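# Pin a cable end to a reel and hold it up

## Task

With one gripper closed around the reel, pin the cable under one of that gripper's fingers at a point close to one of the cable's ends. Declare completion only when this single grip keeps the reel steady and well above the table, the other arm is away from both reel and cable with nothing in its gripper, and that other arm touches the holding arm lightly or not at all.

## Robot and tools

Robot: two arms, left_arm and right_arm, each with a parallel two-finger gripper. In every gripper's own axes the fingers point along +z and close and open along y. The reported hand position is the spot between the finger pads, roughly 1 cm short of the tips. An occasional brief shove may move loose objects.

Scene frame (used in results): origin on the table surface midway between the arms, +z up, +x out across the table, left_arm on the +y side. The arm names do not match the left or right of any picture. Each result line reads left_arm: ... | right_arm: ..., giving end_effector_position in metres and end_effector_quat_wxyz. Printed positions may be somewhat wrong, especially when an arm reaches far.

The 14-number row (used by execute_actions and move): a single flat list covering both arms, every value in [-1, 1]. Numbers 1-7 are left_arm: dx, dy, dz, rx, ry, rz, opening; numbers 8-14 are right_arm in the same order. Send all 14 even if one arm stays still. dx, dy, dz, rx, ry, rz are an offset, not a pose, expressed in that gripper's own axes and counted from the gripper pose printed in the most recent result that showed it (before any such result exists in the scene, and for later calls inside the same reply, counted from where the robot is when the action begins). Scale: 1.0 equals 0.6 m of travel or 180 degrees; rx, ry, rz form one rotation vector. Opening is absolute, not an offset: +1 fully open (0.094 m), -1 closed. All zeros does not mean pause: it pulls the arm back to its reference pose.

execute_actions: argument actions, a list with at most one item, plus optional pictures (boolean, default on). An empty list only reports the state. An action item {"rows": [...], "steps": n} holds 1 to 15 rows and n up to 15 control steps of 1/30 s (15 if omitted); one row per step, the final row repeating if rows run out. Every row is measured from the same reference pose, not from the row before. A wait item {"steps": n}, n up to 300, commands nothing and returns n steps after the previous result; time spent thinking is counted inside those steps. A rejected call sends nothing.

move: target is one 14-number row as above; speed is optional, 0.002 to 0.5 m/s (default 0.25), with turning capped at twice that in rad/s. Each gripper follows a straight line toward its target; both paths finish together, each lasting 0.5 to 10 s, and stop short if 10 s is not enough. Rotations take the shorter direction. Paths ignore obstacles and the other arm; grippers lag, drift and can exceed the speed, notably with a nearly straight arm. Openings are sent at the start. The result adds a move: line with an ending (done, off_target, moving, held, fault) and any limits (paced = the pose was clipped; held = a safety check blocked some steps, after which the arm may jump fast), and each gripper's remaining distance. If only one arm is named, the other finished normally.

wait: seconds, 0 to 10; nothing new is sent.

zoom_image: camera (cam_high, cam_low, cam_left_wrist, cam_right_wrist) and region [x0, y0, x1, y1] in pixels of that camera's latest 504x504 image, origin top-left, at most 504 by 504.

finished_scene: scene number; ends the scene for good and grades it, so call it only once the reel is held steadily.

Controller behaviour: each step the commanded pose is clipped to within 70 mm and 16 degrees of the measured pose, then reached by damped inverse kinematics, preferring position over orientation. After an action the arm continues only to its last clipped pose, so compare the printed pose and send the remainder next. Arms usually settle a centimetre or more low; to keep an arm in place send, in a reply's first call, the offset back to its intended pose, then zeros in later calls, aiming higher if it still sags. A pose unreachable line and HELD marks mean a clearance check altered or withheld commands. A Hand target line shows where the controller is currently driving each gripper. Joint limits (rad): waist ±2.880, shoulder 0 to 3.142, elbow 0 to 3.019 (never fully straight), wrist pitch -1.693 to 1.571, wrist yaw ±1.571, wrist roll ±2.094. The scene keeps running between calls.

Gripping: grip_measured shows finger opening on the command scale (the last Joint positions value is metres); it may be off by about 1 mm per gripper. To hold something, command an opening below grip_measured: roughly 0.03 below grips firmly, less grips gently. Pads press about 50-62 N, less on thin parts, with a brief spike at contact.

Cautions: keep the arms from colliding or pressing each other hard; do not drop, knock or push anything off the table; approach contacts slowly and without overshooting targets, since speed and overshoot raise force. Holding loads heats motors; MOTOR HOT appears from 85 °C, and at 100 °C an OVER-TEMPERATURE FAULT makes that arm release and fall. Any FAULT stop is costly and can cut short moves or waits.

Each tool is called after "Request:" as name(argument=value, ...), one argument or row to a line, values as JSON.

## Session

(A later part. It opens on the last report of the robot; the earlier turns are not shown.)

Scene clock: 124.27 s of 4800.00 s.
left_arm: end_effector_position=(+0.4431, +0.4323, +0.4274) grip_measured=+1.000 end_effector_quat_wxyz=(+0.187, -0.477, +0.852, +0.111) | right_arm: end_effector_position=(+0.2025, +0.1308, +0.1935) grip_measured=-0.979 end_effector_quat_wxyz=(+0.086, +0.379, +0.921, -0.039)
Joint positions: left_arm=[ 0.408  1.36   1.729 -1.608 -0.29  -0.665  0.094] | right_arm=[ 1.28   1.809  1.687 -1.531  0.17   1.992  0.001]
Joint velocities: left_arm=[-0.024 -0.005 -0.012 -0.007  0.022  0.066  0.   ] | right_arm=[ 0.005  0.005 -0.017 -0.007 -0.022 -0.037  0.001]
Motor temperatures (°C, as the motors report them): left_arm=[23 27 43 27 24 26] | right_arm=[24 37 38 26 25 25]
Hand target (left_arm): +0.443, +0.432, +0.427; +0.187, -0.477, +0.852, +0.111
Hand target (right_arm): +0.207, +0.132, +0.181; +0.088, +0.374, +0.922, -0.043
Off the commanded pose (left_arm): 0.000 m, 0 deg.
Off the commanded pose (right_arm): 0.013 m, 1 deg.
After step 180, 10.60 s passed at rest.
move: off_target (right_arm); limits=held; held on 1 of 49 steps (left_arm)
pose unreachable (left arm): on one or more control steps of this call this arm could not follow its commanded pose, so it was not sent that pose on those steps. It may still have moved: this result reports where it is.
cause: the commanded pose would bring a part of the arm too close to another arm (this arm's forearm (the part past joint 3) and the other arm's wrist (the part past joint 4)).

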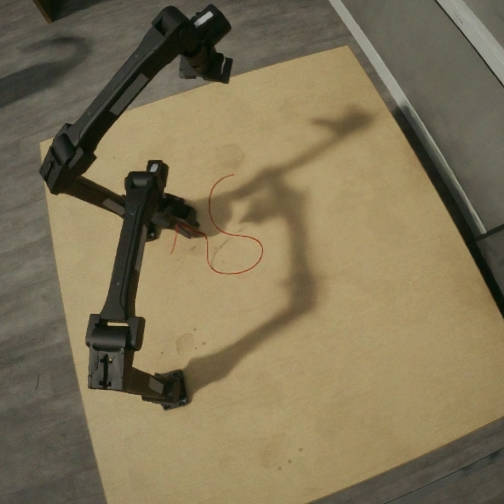

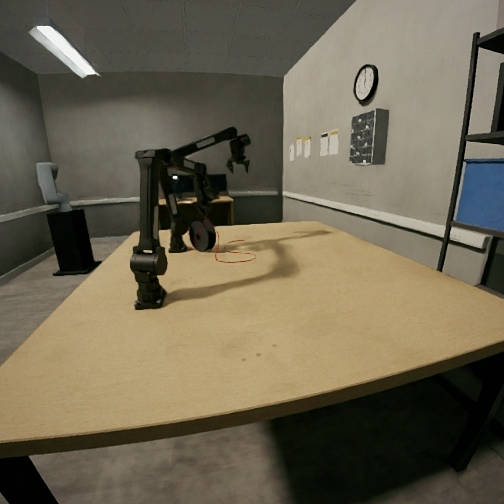

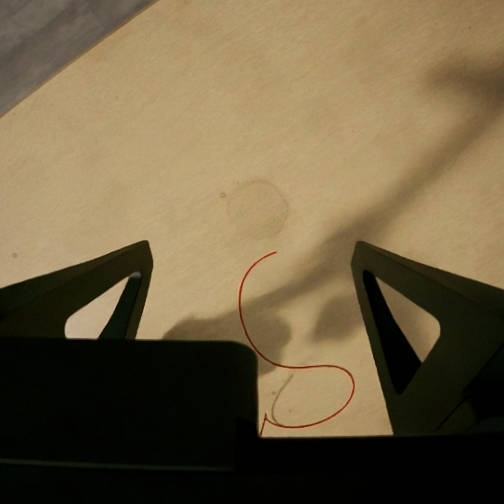

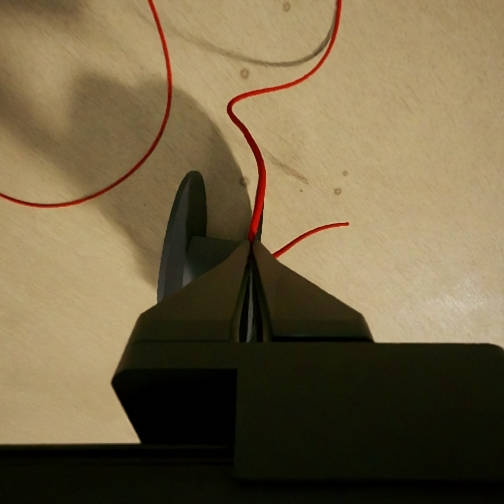

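Request:
move(
  target=[0, 0, 0, 0, 0, 0, 1, 0.06, 0.025, 0.03, 0, 0, 0, -1],
  speed=0.06,
)

Request:
move(
  target=[0, 0, 0, 0, 0, 0, 1, 0, 0, 0.1, 0, 0, 0, 0.0],
  speed=0.08,
)

Scene clock: 131.97 s of 4800.00 s.
left_arm: end_effector_position=(+0.4431, +0.4323, +0.4274) grip_measured=+1.000 end_effector_quat_wxyz=(+0.187, -0.477, +0.852, +0.111) | right_arm: end_effector_position=(+0.1865, +0.1420, +0.1619) grip_measured=-0.979 end_effector_quat_wxyz=(+0.088, +0.372, +0.922, -0.065)
Joint positions: left_arm=[ 0.408  1.36   1.729 -1.608 -0.29  -0.665  0.094] | right_arm=[ 1.315  1.871  1.688 -1.528  0.17   2.018  0.001]
Joint velocities: left_arm=[-0.005 -0.015 -0.012 -0.012  0.066  0.066  0.   ] | right_arm=[-0.015 -0.015 -0.012 -0.012  0.139 -0.007 -0.001]
Motor temperatures (°C, as the motors report them): left_arm=[23 27 42 27 24 26] | right_arm=[24 37 38 26 25 25]
Hand target (left_arm): +0.443, +0.432, +0.427; +0.187, -0.477, +0.852, +0.111
Hand target (right_arm): +0.190, +0.163, +0.170; +0.086, +0.379, +0.921, -0.038
Off the commanded pose (left_arm): 0.000 m, 0 deg.
Off the commanded pose (right_arm): 0.023 m, 3 deg.
After step 180, 0.63 s passed at rest.
move: off_target (right_arm)

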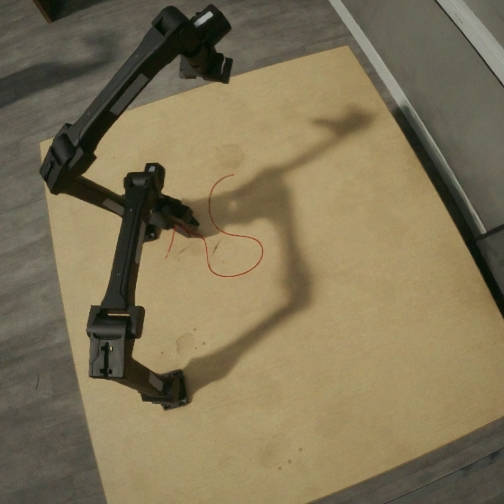

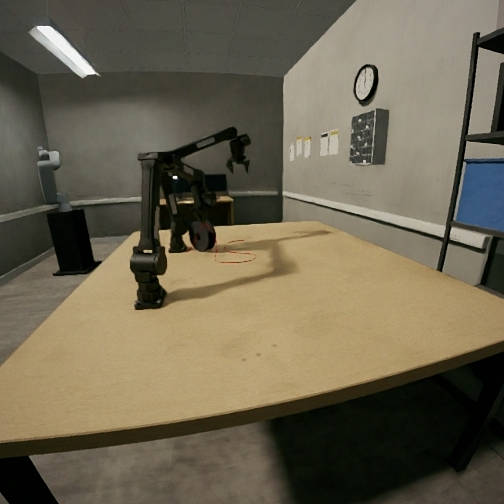

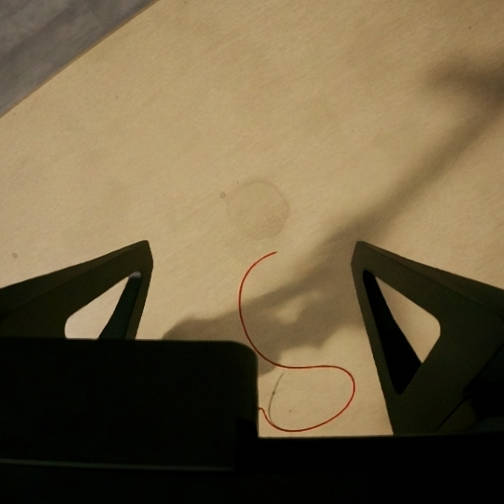

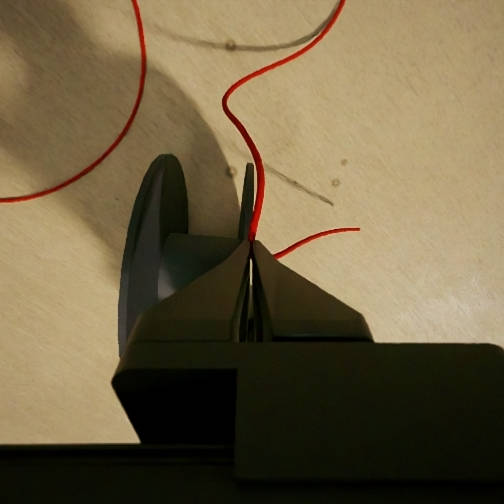

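Scene clock: 133.03 s of 4800.00 s.
left_arm: end_effector_position=(+0.4431, +0.4323, +0.4274) grip_measured=+1.000 end_effector_quat_wxyz=(+0.187, -0.477, +0.852, +0.111) | right_arm: end_effector_position=(+0.1897, +0.1316, +0.1161) grip_measured=-0.002 end_effector_quat_wxyz=(+0.088, +0.376, +0.921, -0.060)
Joint positions: left_arm=[ 0.408  1.36   1.729 -1.608 -0.29  -0.665  0.094] | right_arm=[ 1.303  1.871  1.566 -1.394  0.17   2.013  0.047]
Joint velocities: left_arm=[-0.015  0.005  0.012  0.012 -0.051  0.037  0.   ] | right_arm=[-0.005 -0.015 -0.012  0.002  0.037 -0.022  0.001]
Motor temperatures (°C, as the motors report them): left_arm=[23 27 42 27 24 26] | right_arm=[24 37 38 26 25 25]
Hand target (left_arm): +0.443, +0.432, +0.427; +0.187, -0.477, +0.852, +0.111
Hand target (right_arm): +0.194, +0.131, +0.103; +0.088, +0.372, +0.922, -0.065
Off the commanded pose (left_arm): 0.000 m, 0 deg.
Off the commanded pose (right_arm): 0.013 m, 1 deg.
move: off_target (right_arm)

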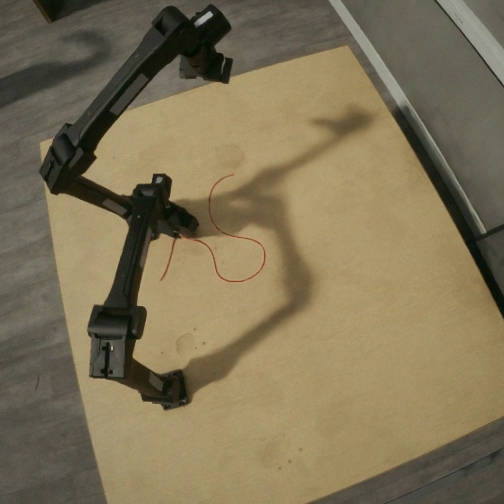

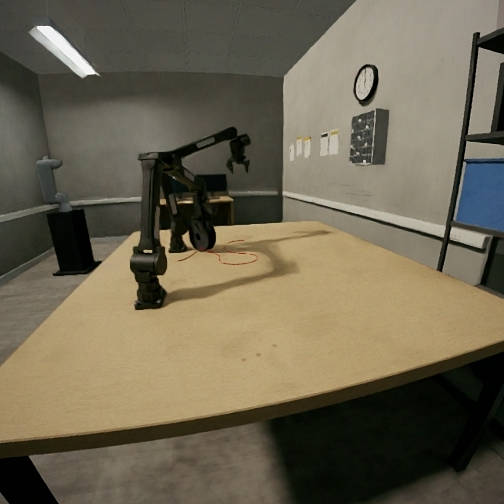

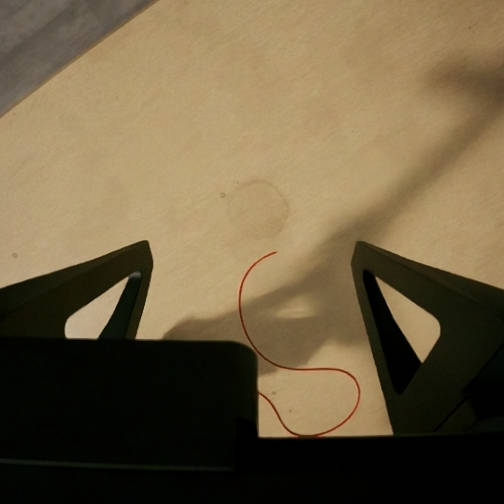

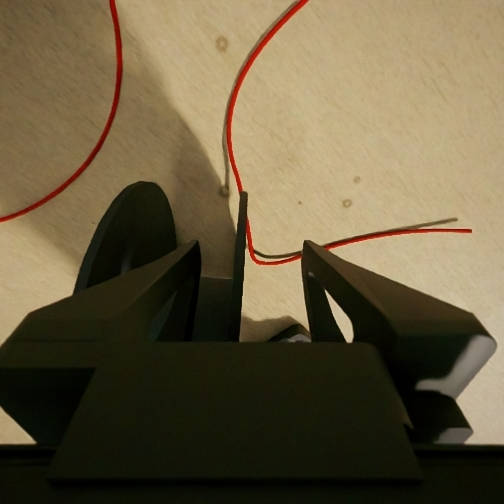

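Request:
move(
  target=[0, 0, 0, 0, 0, 0, 1, 0, 0, 0, 0, 0, 0, -1],
  speed=0.06,
)

Request:
move(
  target=[0, 0, 0, 0, 0, 0, 1, 0, 0, -0.08, 0, 0, 0, -1],
  speed=0.08,
)

Request:
move(
  target=[0, 0, 0, 0, 0, 0, 1, -0.45, 0, 0.1, 0, 0, 0, -1],
  speed=0.12,
)

Scene clock: 150.30 s of 4800.00 s.
left_arm: end_effector_position=(+0.4431, +0.4323, +0.4274) grip_measured=+1.000 end_effector_quat_wxyz=(+0.187, -0.477, +0.852, +0.111) | right_arm: end_effector_position=(+0.1954, +0.1306, +0.1162) grip_measured=-0.930 end_effector_quat_wxyz=(+0.091, +0.389, +0.915, -0.056)
Joint positions: left_arm=[ 0.408  1.36   1.729 -1.608 -0.29  -0.665  0.094] | right_arm=[ 1.294  1.871  1.566 -1.389  0.175  2.032  0.003]
Joint velocities: left_arm=[-0.005  0.005 -0.007  0.007  0.037 -0.022  0.   ] | right_arm=[ 0.005 -0.005 -0.002  0.002 -0.007  0.022 -0.001]
Motor temperatures (°C, as the motors report them): left_arm=[23 28 42 27 24 26] | right_arm=[24 37 37 26 25 25]
Hand target (left_arm): +0.443, +0.432, +0.427; +0.187, -0.477, +0.852, +0.111
Hand target (right_arm): +0.190, +0.132, +0.116; +0.088, +0.376, +0.921, -0.059
Off the commanded pose (left_arm): 0.000 m, 0 deg.
Off the commanded pose (right_arm): 0.006 m, 2 deg.
After step 180, 10.57 s passed at rest.
move: done

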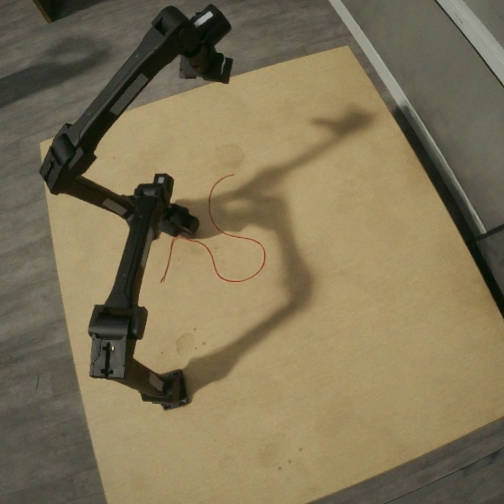

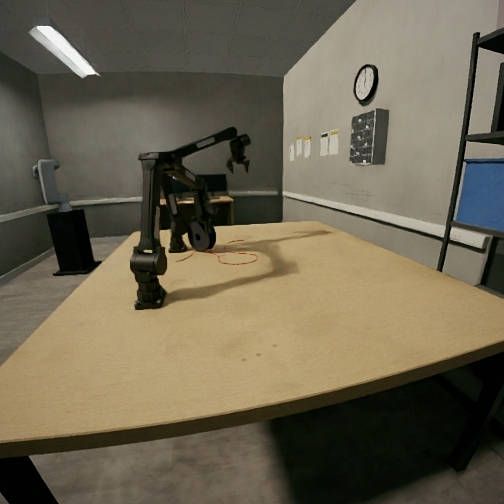

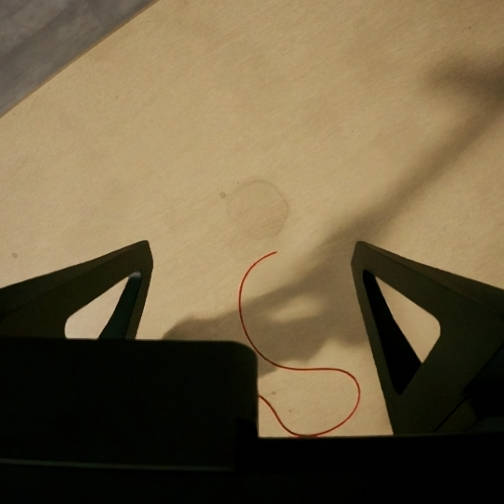

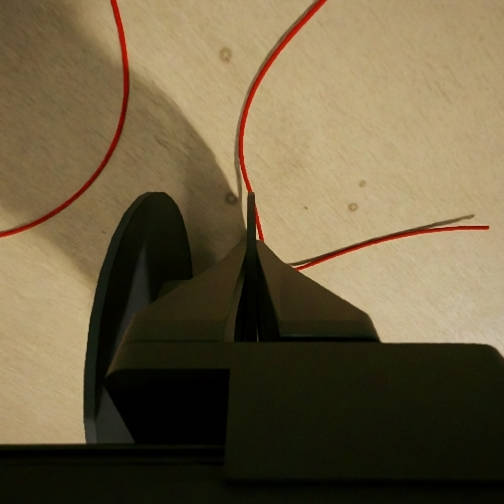

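Scene clock: 151.23 s of 4800.00 s.
left_arm: end_effector_position=(+0.4431, +0.4323, +0.4274) grip_measured=+1.000 end_effector_quat_wxyz=(+0.187, -0.477, +0.852, +0.111) | right_arm: end_effector_position=(+0.1924, +0.1206, +0.1300) grip_measured=-0.930 end_effector_quat_wxyz=(+0.095, +0.399, +0.908, -0.083)
Joint positions: left_arm=[ 0.408  1.36   1.729 -1.608 -0.29  -0.665  0.094] | right_arm=[ 1.294  1.87   1.597 -1.477  0.18   2.063  0.003]
Joint velocities: left_arm=[-0.005 -0.015  0.012  0.002 -0.051 -0.022  0.   ] | right_arm=[-0.015 -0.015 -0.037  0.007  0.051 -0.066 -0.   ]
Motor temperatures (°C, as the motors report them): left_arm=[23 28 42 27 24 26] | right_arm=[24 37 37 26 25 25]
Hand target (left_arm): +0.443, +0.432, +0.427; +0.187, -0.477, +0.852, +0.111
Hand target (right_arm): +0.189, +0.136, +0.163; +0.091, +0.389, +0.915, -0.056
Off the commanded pose (left_arm): 0.000 m, 0 deg.
Off the commanded pose (right_arm): 0.038 m, 3 deg.
move: off_target (right_arm)

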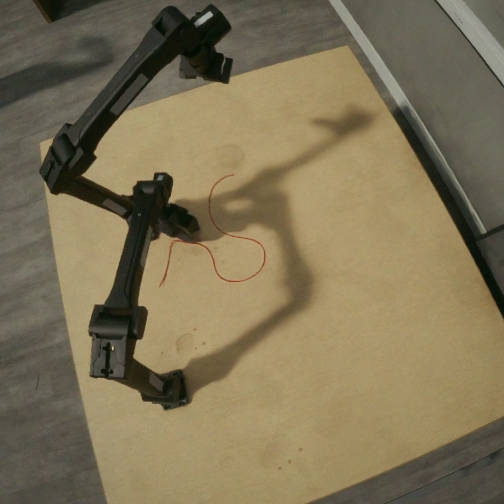

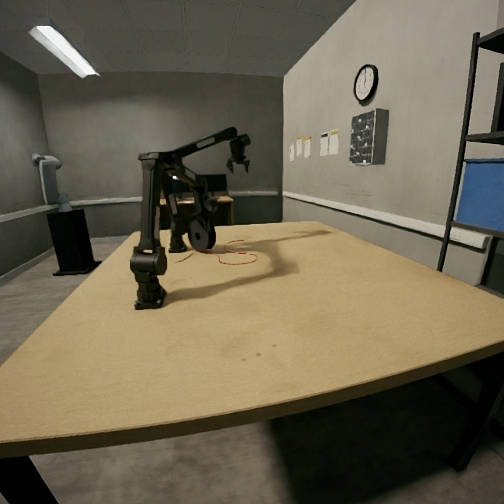

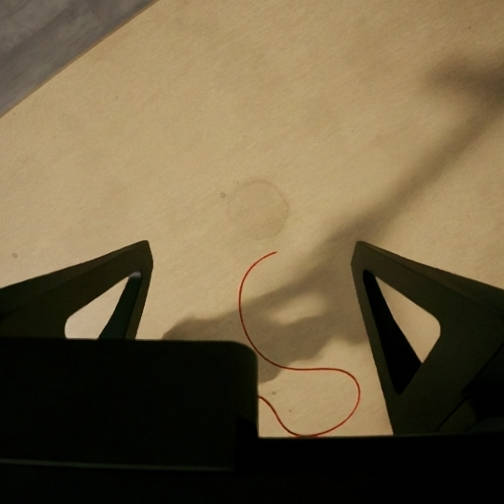

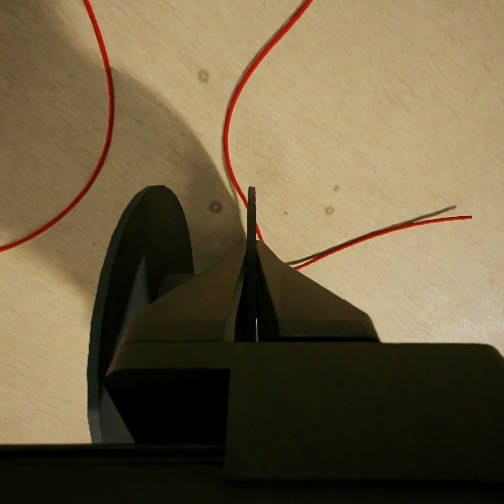

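Scene clock: 153.93 s of 4800.00 s.
left_arm: end_effector_position=(+0.4431, +0.4323, +0.4274) grip_measured=+1.000 end_effector_quat_wxyz=(+0.187, -0.477, +0.852, +0.111) | right_arm: end_effector_position=(+0.3726, -0.0836, +0.1241) grip_measured=-0.930 end_effector_quat_wxyz=(+0.078, +0.406, +0.906, -0.094)
Joint positions: left_arm=[ 0.408  1.36   1.729 -1.608 -0.29  -0.665  0.094] | right_arm=[ 0.771  1.711  1.36  -1.322  0.222  1.549  0.003]
Joint velocities: left_arm=[ 0.005 -0.015 -0.012 -0.002 -0.007 -0.007  0.   ] | right_arm=[ 0.005 -0.015 -0.007 -0.002  0.066 -0.007 -0.002]
Motor temperatures (°C, as the motors report them): left_arm=[23 28 42 27 24 26] | right_arm=[24 37 37 26 25 25]
Hand target (left_arm): +0.443, +0.432, +0.427; +0.187, -0.477, +0.852, +0.111
Hand target (right_arm): +0.375, -0.082, +0.132; +0.086, +0.399, +0.909, -0.081
Off the commanded pose (left_arm): 0.000 m, 0 deg.
Off the commanded pose (right_arm): 0.014 m, 3 deg.
move: off_target (right_arm)

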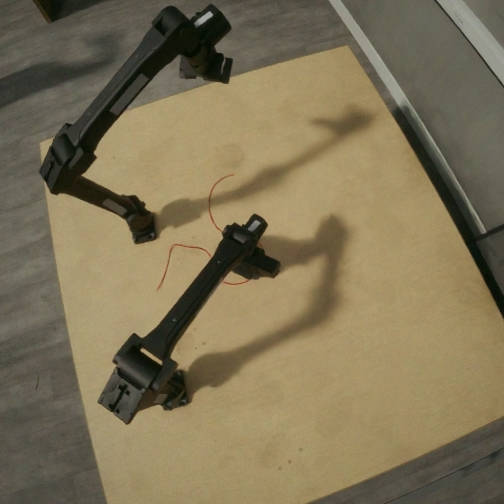

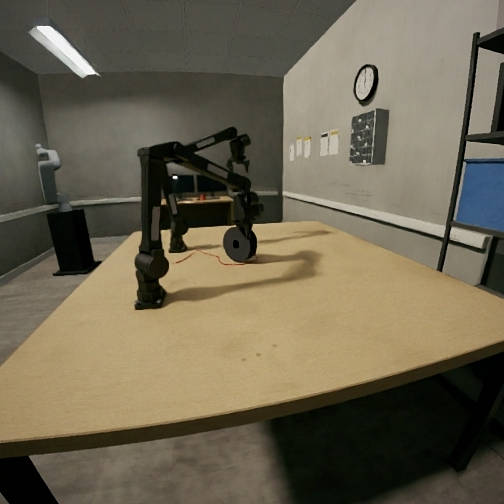

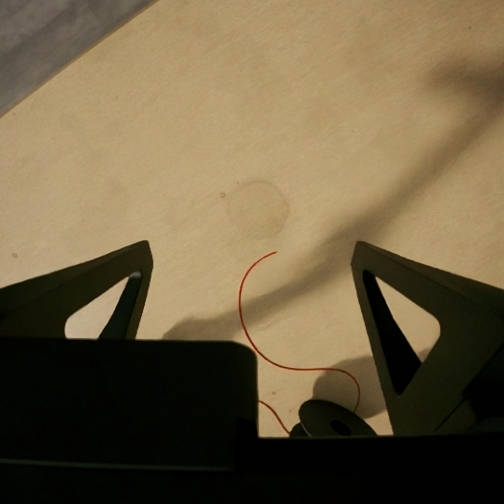

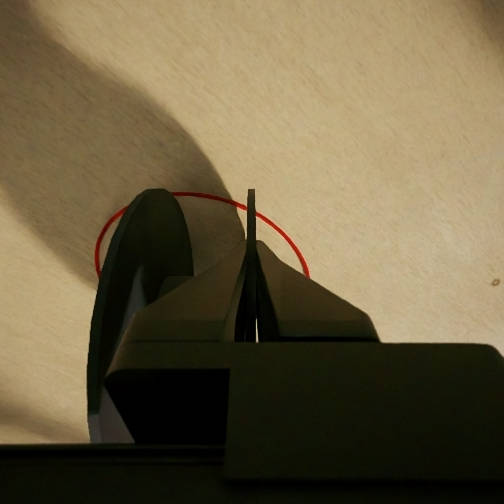

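Request:
move(
  target=[0, 0, 0, 0, 0, 0, 1, 0, 0, 0, 0, 0, 0, 0.0],
  speed=0.1,
)

Request:
move(
  target=[0.4, 0, 0.38, 0, 0.14, 0, 0.2, 0, 0, -0.3, 0, 0, 0, 0.0],
  speed=0.15,
)

Scene clock: 174.50 s of 4800.00 s.
left_arm: end_effector_position=(+0.4431, +0.4323, +0.4274) grip_measured=+1.000 end_effector_quat_wxyz=(+0.187, -0.477, +0.852, +0.111) | right_arm: end_effector_position=(+0.3726, -0.0836, +0.1241) grip_measured=-0.002 end_effector_quat_wxyz=(+0.078, +0.405, +0.906, -0.094)
Joint positions: left_arm=[ 0.408  1.36   1.729 -1.608 -0.29  -0.665  0.094] | right_arm=[ 0.771  1.711  1.36  -1.322  0.222  1.547  0.047]
Joint velocities: left_arm=[-0.005 -0.005 -0.007 -0.007 -0.022  0.051  0.   ] | right_arm=[-0.005 -0.005 -0.007 -0.002  0.037  0.022  0.   ]
Motor temperatures (°C, as the motors report them): left_arm=[23 28 42 27 24 26] | right_arm=[24 37 37 26 25 25]
Hand target (left_arm): +0.443, +0.432, +0.427; +0.187, -0.477, +0.852, +0.111
Hand target (right_arm): +0.373, -0.084, +0.124; +0.077, +0.406, +0.906, -0.094
Off the commanded pose (left_arm): 0.000 m, 0 deg.
Off the commanded pose (right_arm): 0.000 m, 0 deg.
After step 180, 13.87 s passed at rest.
move: done

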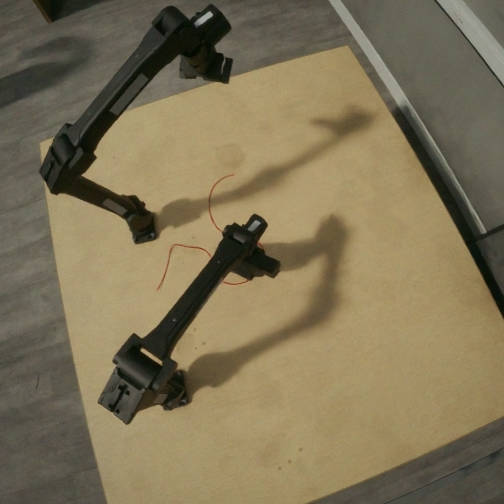

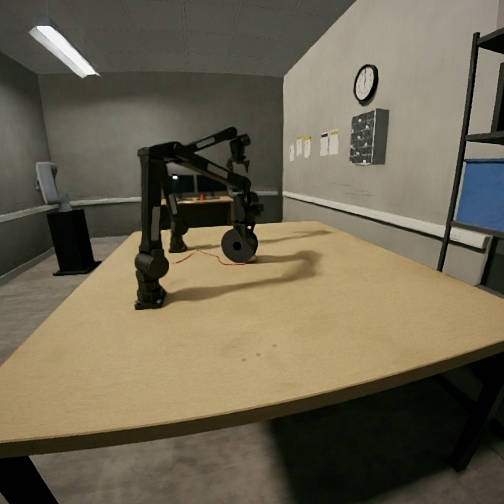

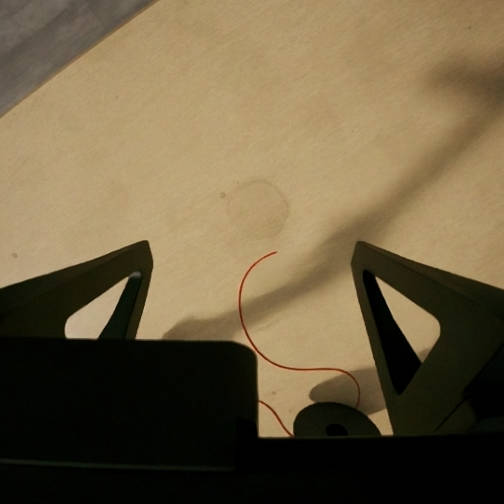

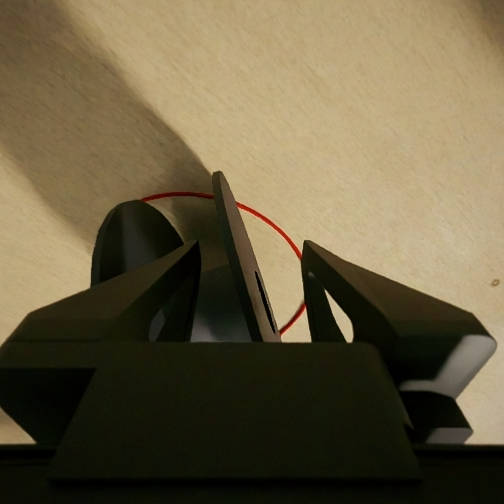

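Scene clock: 177.17 s of 4800.00 s.
left_arm: end_effector_position=(+0.3771, +0.3352, +0.1223) grip_measured=+0.202 end_effector_quat_wxyz=(-0.004, -0.489, +0.872, +0.009) | right_arm: end_effector_position=(+0.3561, -0.0515, +0.2790) grip_measured=-0.002 end_effector_quat_wxyz=(+0.088, +0.397, +0.910, -0.076)
Joint positions: left_arm=[ 0.334  1.342  0.948 -1.19  -0.015 -0.79   0.056] | right_arm=[ 0.844  1.649  1.694 -1.691  0.222  1.599  0.047]
Joint velocities: left_arm=[ 0.005 -0.005 -0.012 -0.012 -0.022 -0.022  0.   ] | right_arm=[-0.015  0.015 -0.007 -0.012 -0.007  0.022 -0.001]
Motor temperatures (°C, as the motors report them): left_arm=[23 28 42 27 24 26] | right_arm=[24 37 38 26 25 25]
Hand target (left_arm): +0.378, +0.332, +0.119; -0.004, -0.489, +0.872, +0.007
Hand target (right_arm): +0.358, -0.044, +0.298; +0.094, +0.401, +0.909, -0.060
Off the commanded pose (left_arm): 0.005 m, 1 deg.
Off the commanded pose (right_arm): 0.023 m, 3 deg.
joint sent to its limit (right arm) — the command would take joint 4 (wrist pitch) past its lower limit, so that joint was sent only as far as its limit.
move: off_target (right_arm)

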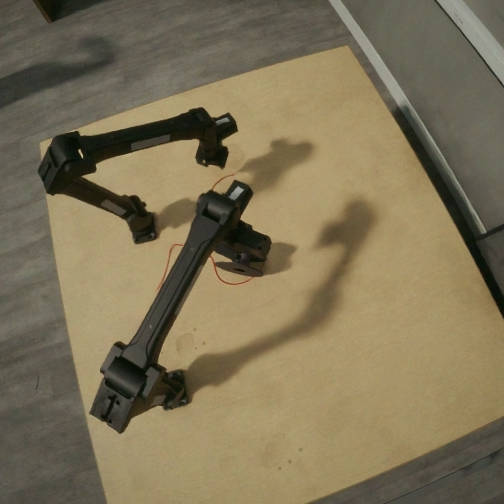

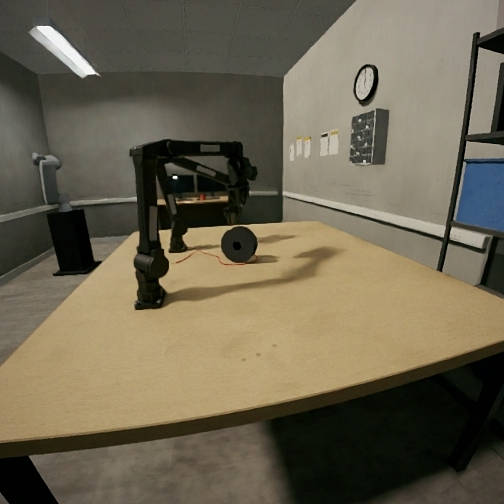

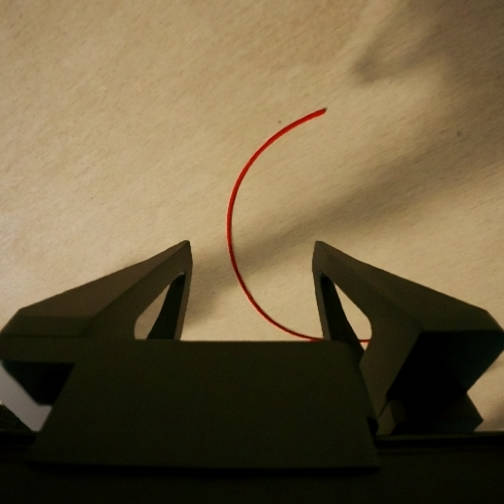

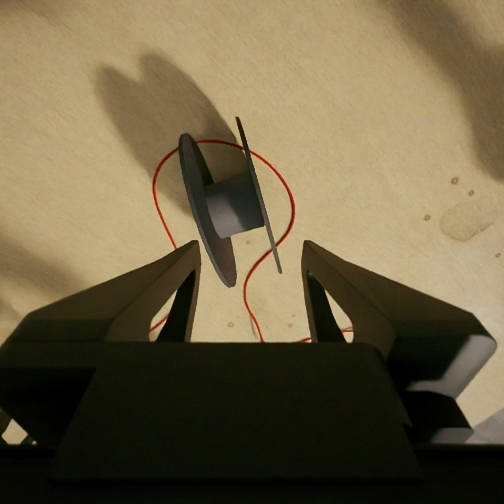

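Request:
move(
  target=[-0.03, 0.02, 0.17, 0, 0, 0, 0.0, 0, 0, 0, 0, 0, 0, 0.0],
  speed=0.1,
)

Scene clock: 182.90 s of 4800.00 s.
left_arm: end_effector_position=(+0.3783, +0.3554, +0.0254) grip_measured=+0.002 end_effector_quat_wxyz=(-0.002, -0.489, +0.872, +0.008) | right_arm: end_effector_position=(+0.3561, -0.0515, +0.2790) grip_measured=-0.002 end_effector_quat_wxyz=(+0.088, +0.397, +0.910, -0.076)
Joint positions: left_arm=[ 0.388  1.504  0.819 -0.894 -0.015 -0.737  0.047] | right_arm=[ 0.844  1.649  1.694 -1.691  0.222  1.599  0.047]
Joint velocities: left_arm=[-0.005 -0.015  0.012 -0.017 -0.037  0.051 -0.001] | right_arm=[-0.005 -0.015 -0.022 -0.022  0.081  0.066  0.001]
Motor temperatures (°C, as the motors report them): left_arm=[23 28 41 27 24 26] | right_arm=[24 37 39 26 25 25]
Hand target (left_arm): +0.376, +0.357, +0.021; -0.004, -0.489, +0.872, +0.009
Hand target (right_arm): +0.356, -0.051, +0.279; +0.088, +0.397, +0.910, -0.076
Off the commanded pose (left_arm): 0.007 m, 0 deg.
Off the commanded pose (right_arm): 0.000 m, 0 deg.
move: done

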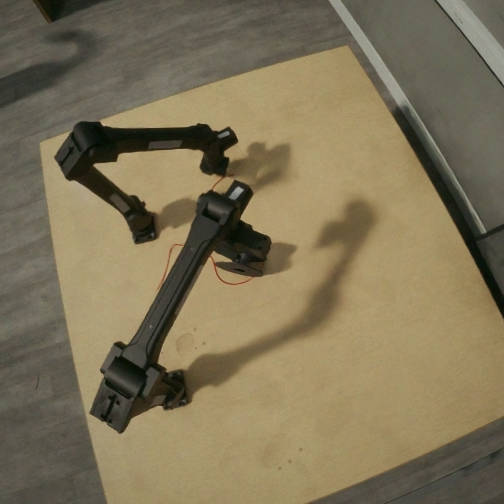

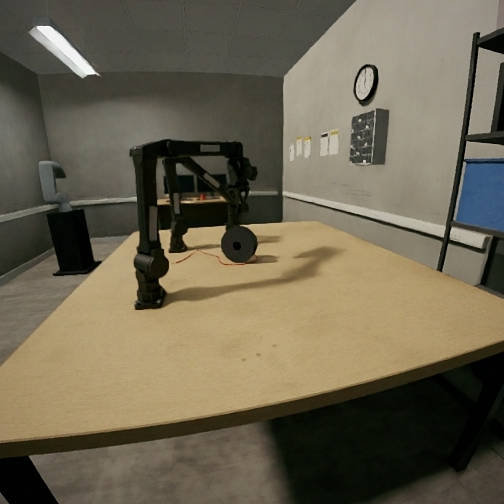

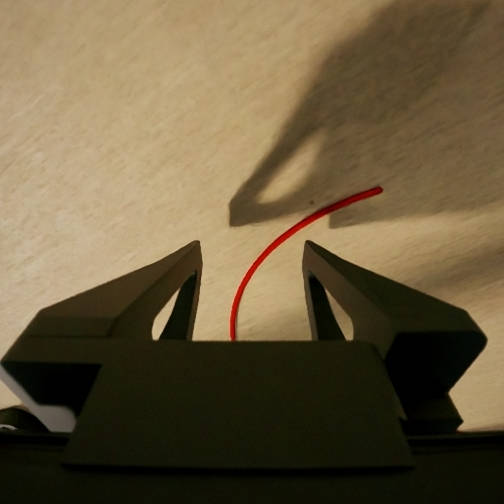

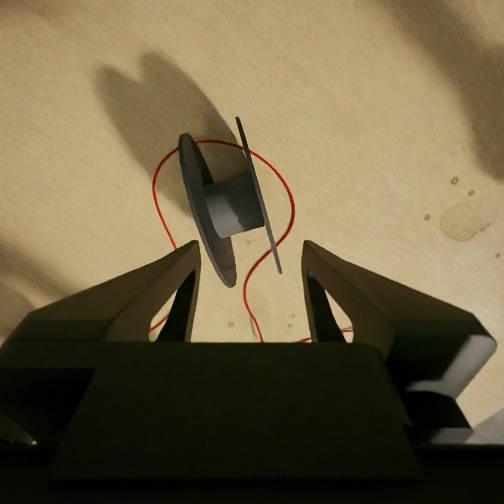

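Shift along +x_g 5 cm, then press and close gradually and lift.

Request:
move(
  target=[0.09, 0.01, 0.02, 0, 0, 0, 0.0, 0, 0, 0, 0, 0, 0, 0.0],
  speed=0.08,
)

Request:
execute_actions(
  actions=[
    {"rows": [[0,0,0.035,0,0,0,-0.2,0,0,0,0,0,0,0],[0,0,0.035,0,0,0,-0.4,0,0,0,0,0,0,0],[0,0,0.035,0,0,0,-0.5,0,0,0,0,0,0,0],[0,0,0.035,0,0,0,-0.6,0,0,0,0,0,0,0],[0,0,0.035,0,0,0,-0.65,0,0,0,0,0,0,0],[0,0,0.035,0,0,0,-0.7,0,0,0,0,0,0,0],[0,0,0.035,0,0,0,-0.75,0,0,0,0,0,0,0],[0,0,0.035,0,0,0,-0.8,0,0,0,0,0,0,0],[0,0,0.035,0,0,0,-0.85,0,0,0,0,0,0,0],[0,0,0.035,0,0,0,-0.9,0,0,0,0,0,0,0],[0,0,0.035,0,0,0,-0.95,0,0,0,0,0,0,0],[0,0,0.035,0,0,0,-1,0,0,0,0,0,0,0]], "steps": 15},
  ],
)

Request:
move(
  target=[0, 0, -0.4, 0, 0, 0, -1, 0, 0, 0, 0, 0, 0, 0.0],
  speed=0.1,
)

Scene clock: 200.37 s of 4800.00 s.
left_arm: end_effector_position=(+0.3447, +0.3151, +0.0124) grip_measured=+0.002 end_effector_quat_wxyz=(-0.007, -0.487, +0.873, +0.011) | right_arm: end_effector_position=(+0.3561, -0.0515, +0.2790) grip_measured=-0.002 end_effector_quat_wxyz=(+0.088, +0.397, +0.910, -0.076)
Joint positions: left_arm=[ 0.295  1.435  0.698 -0.855 -0.015 -0.824  0.047] | right_arm=[ 0.844  1.649  1.694 -1.691  0.222  1.599  0.047]
Joint velocities: left_arm=[-0.015 -0.005  0.012 -0.007  0.037 -0.007 -0.   ] | right_arm=[-0.005 -0.015 -0.007  0.002  0.051  0.007 -0.001]
Motor temperatures (°C, as the motors report them): left_arm=[23 28 40 27 24 26] | right_arm=[24 37 38 26 25 25]
Hand target (left_arm): +0.345, +0.313, +0.013; -0.002, -0.489, +0.872, +0.009
Hand target (right_arm): +0.356, -0.051, +0.279; +0.088, +0.397, +0.910, -0.076
Off the commanded pose (left_arm): 0.003 m, 1 deg.
Off the commanded pose (right_arm): 0.000 m, 0 deg.
After step 180, 10.47 s passed at rest.
move: done

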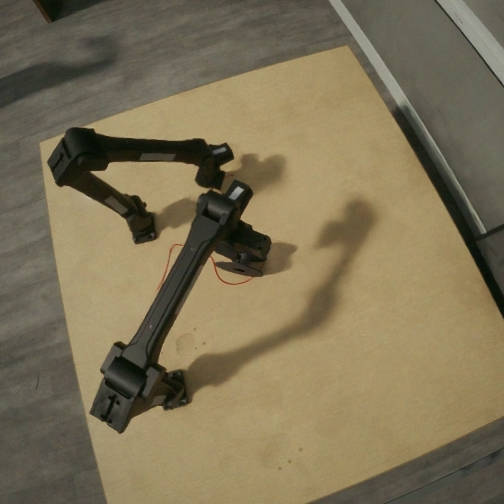

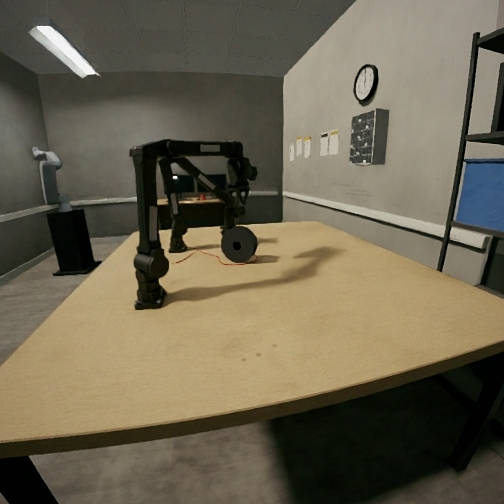

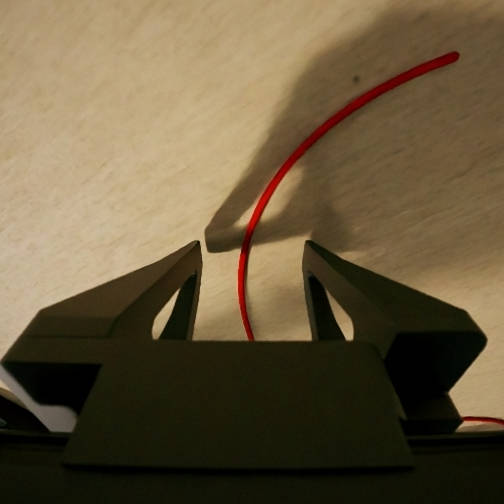

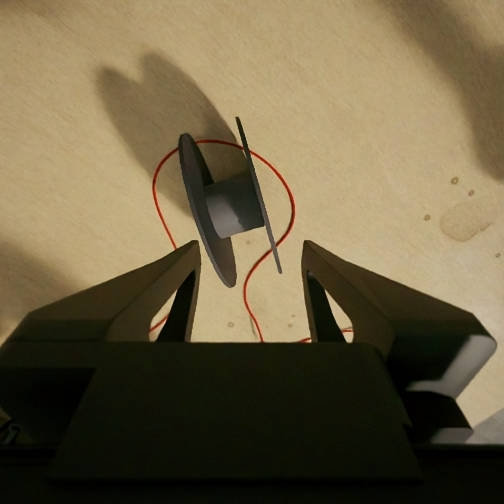

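Scene clock: 200.87 s of 4800.00 s.
left_arm: end_effector_position=(+0.3521, +0.3172, +0.0074) grip_measured=-0.980 end_effector_quat_wxyz=(+0.009, -0.487, +0.873, +0.007) | right_arm: end_effector_position=(+0.3561, -0.0515, +0.2790) grip_measured=-0.002 end_effector_quat_wxyz=(+0.088, +0.397, +0.910, -0.076)
Joint positions: left_arm=[ 0.296  1.445  0.691 -0.804 -0.018 -0.824  0.001] | right_arm=[ 0.844  1.649  1.694 -1.691  0.222  1.599  0.047]
Joint velocities: left_arm=[-0.015 -0.005 -0.017 -0.012  0.037 -0.037  0.   ] | right_arm=[ 0.005  0.005 -0.007 -0.002 -0.051  0.022 -0.   ]
Motor temperatures (°C, as the motors report them): left_arm=[23 28 40 27 24 26] | right_arm=[24 37 38 26 25 25]
Hand target (left_arm): +0.344, +0.315, -0.008; -0.008, -0.487, +0.873, +0.010
Hand target (right_arm): +0.356, -0.051, +0.279; +0.088, +0.397, +0.910, -0.076
Off the commanded pose (left_arm): 0.018 m, 2 deg.
Off the commanded pose (right_arm): 0.000 m, 0 deg.
Steps of this call (steps 1 to 15: all 15 steps of this action). Readings (end_effector_position):
1: left_arm (+0.3460, +0.3154, +0.0111) | right_arm (+0.3561, -0.0515, +0.2790)
2: left_arm (+0.3485, +0.3159, +0.0089) | right_arm (+0.3561, -0.0515, +0.2790)
4: left_arm (+0.3504, +0.3164, +0.0069) | right_arm (+0.3561, -0.0515, +0.2790)
8: left_arm (+0.3512, +0.3170, +0.0074) | right_arm (+0.3561, -0.0515, +0.2790)
15: the state above

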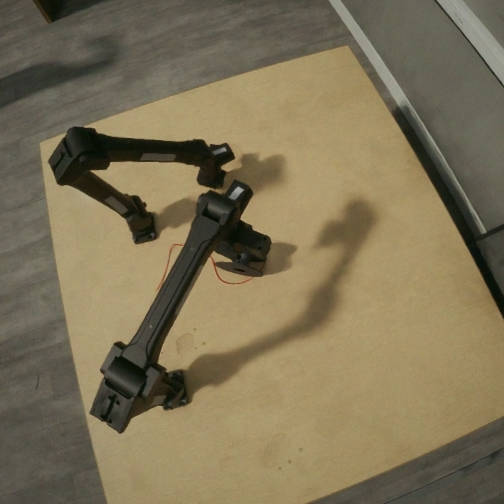

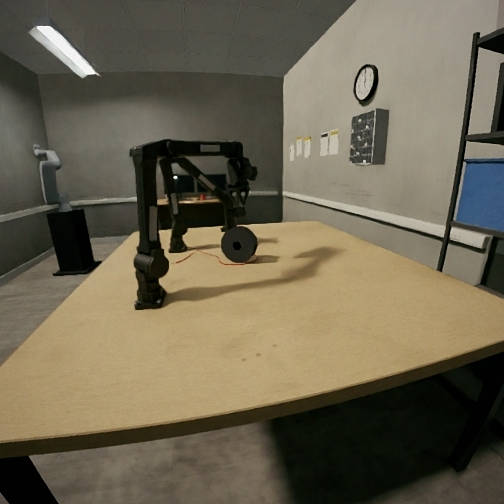

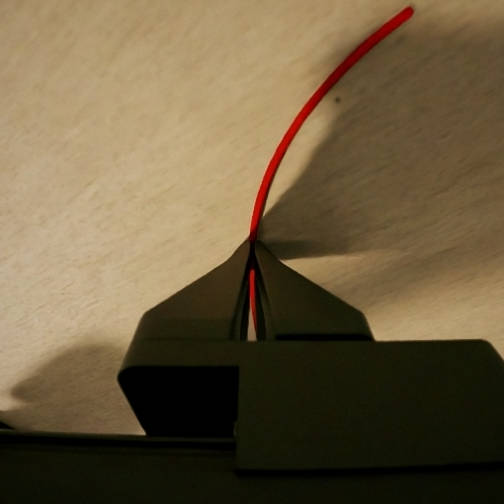

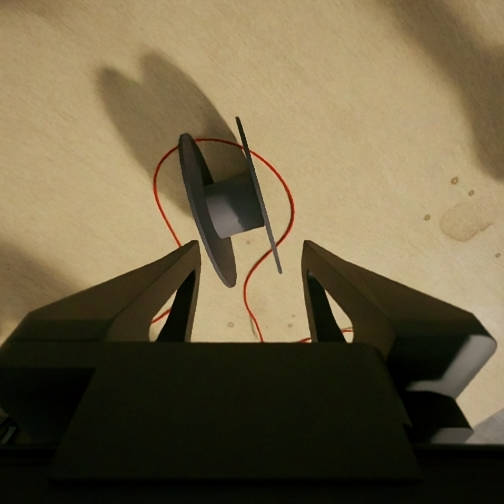

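Scene clock: 203.87 s of 4800.00 s.
left_arm: end_effector_position=(+0.3352, +0.3135, +0.2253) grip_measured=-0.981 end_effector_quat_wxyz=(-0.014, -0.487, +0.873, +0.014) | right_arm: end_effector_position=(+0.3561, -0.0515, +0.2790) grip_measured=-0.002 end_effector_quat_wxyz=(+0.088, +0.397, +0.910, -0.076)
Joint positions: left_arm=[ 0.295  1.164  1.074 -1.516 -0.018 -0.827  0.001] | right_arm=[ 0.844  1.649  1.694 -1.691  0.222  1.599  0.047]
Joint velocities: left_arm=[ 0.005 -0.015  0.002  0.012 -0.051 -0.007  0.001] | right_arm=[ 0.005 -0.005  0.012  0.002  0.007 -0.037  0.001]
Motor temperatures (°C, as the motors report them): left_arm=[23 27 41 27 24 26] | right_arm=[24 37 38 26 25 25]
Hand target (left_arm): +0.347, +0.313, +0.246; +0.009, -0.487, +0.873, +0.006
Hand target (right_arm): +0.356, -0.051, +0.279; +0.088, +0.397, +0.910, -0.076
Off the commanded pose (left_arm): 0.027 m, 3 deg.
Off the commanded pose (right_arm): 0.000 m, 0 deg.
move: off_target (left_arm)

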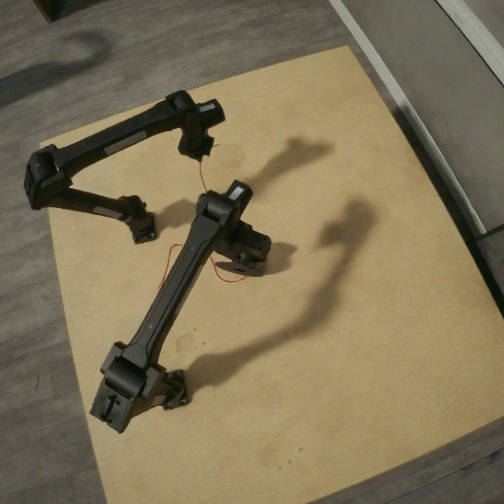

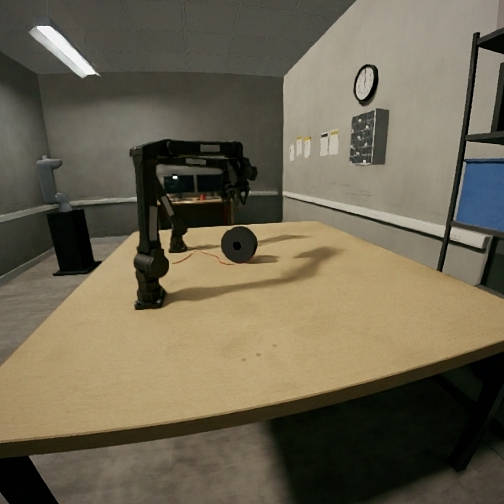

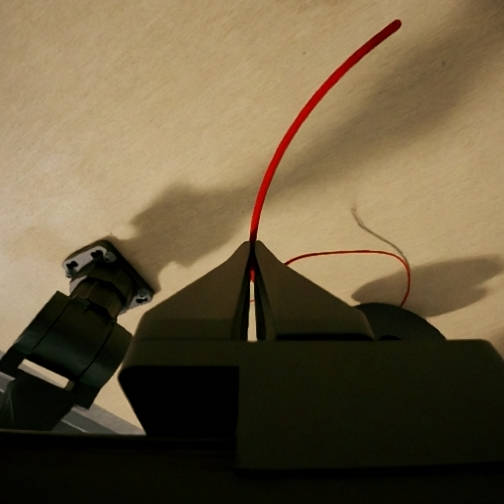

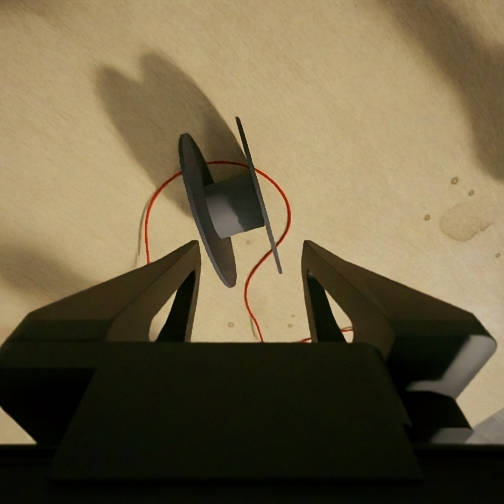

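Request:
move(
  target=[0.31, -0.45, 0.06, 0, 0, 0.9, -1, -0.2, -0.15, 0, 0, 0, 0, 0.0],
  speed=0.25,
)

Scene clock: 224.17 s of 4800.00 s.
left_arm: end_effector_position=(+0.4489, +0.0286, +0.1700) grip_measured=-0.981 end_effector_quat_wxyz=(-0.040, +0.781, +0.623, -0.012) | right_arm: end_effector_position=(+0.3682, -0.1939, +0.3096) grip_measured=-0.002 end_effector_quat_wxyz=(+0.080, +0.399, +0.910, -0.078)
Joint positions: left_arm=[-0.396  1.649  1.417 -1.423 -0.01   1.295  0.001] | right_arm=[ 0.572  1.45   1.545 -1.691  0.222  1.326  0.047]
Joint velocities: left_arm=[-0.005 -0.005 -0.017 -0.007 -0.022  0.007  0.   ] | right_arm=[-0.015 -0.005 -0.002 -0.007  0.022 -0.007 -0.001]
Motor temperatures (°C, as the motors report them): left_arm=[23 27 47 26 24 26] | right_arm=[24 37 38 26 25 25]
Hand target (left_arm): +0.464, +0.016, +0.184; -0.019, +0.786, +0.618, -0.006
Hand target (right_arm): +0.370, -0.196, +0.309; +0.084, +0.397, +0.911, -0.073
Off the commanded pose (left_arm): 0.025 m, 3 deg.
Off the commanded pose (right_arm): 0.004 m, 1 deg.
After step 180, 8.10 s passed at rest.
move: off_target (left_arm)

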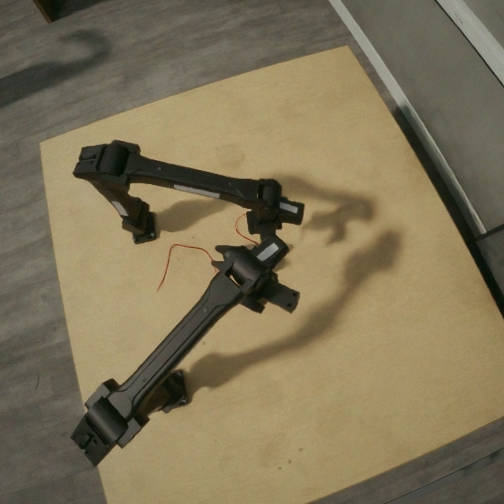

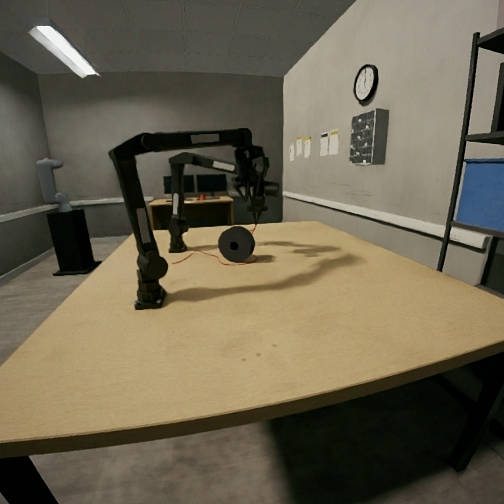

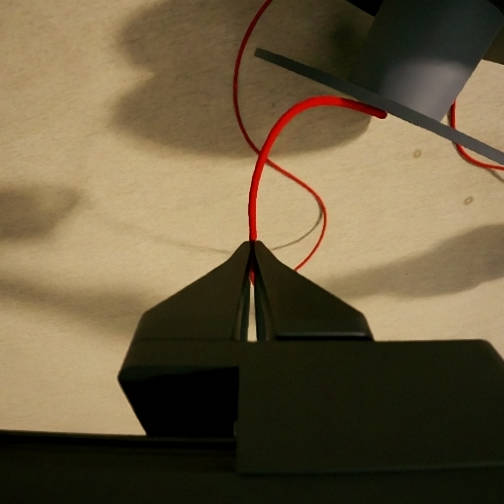

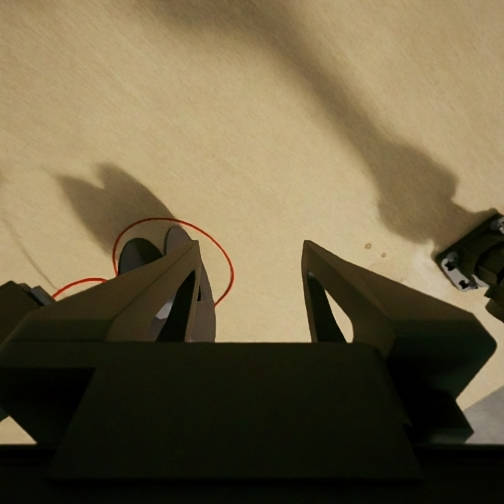

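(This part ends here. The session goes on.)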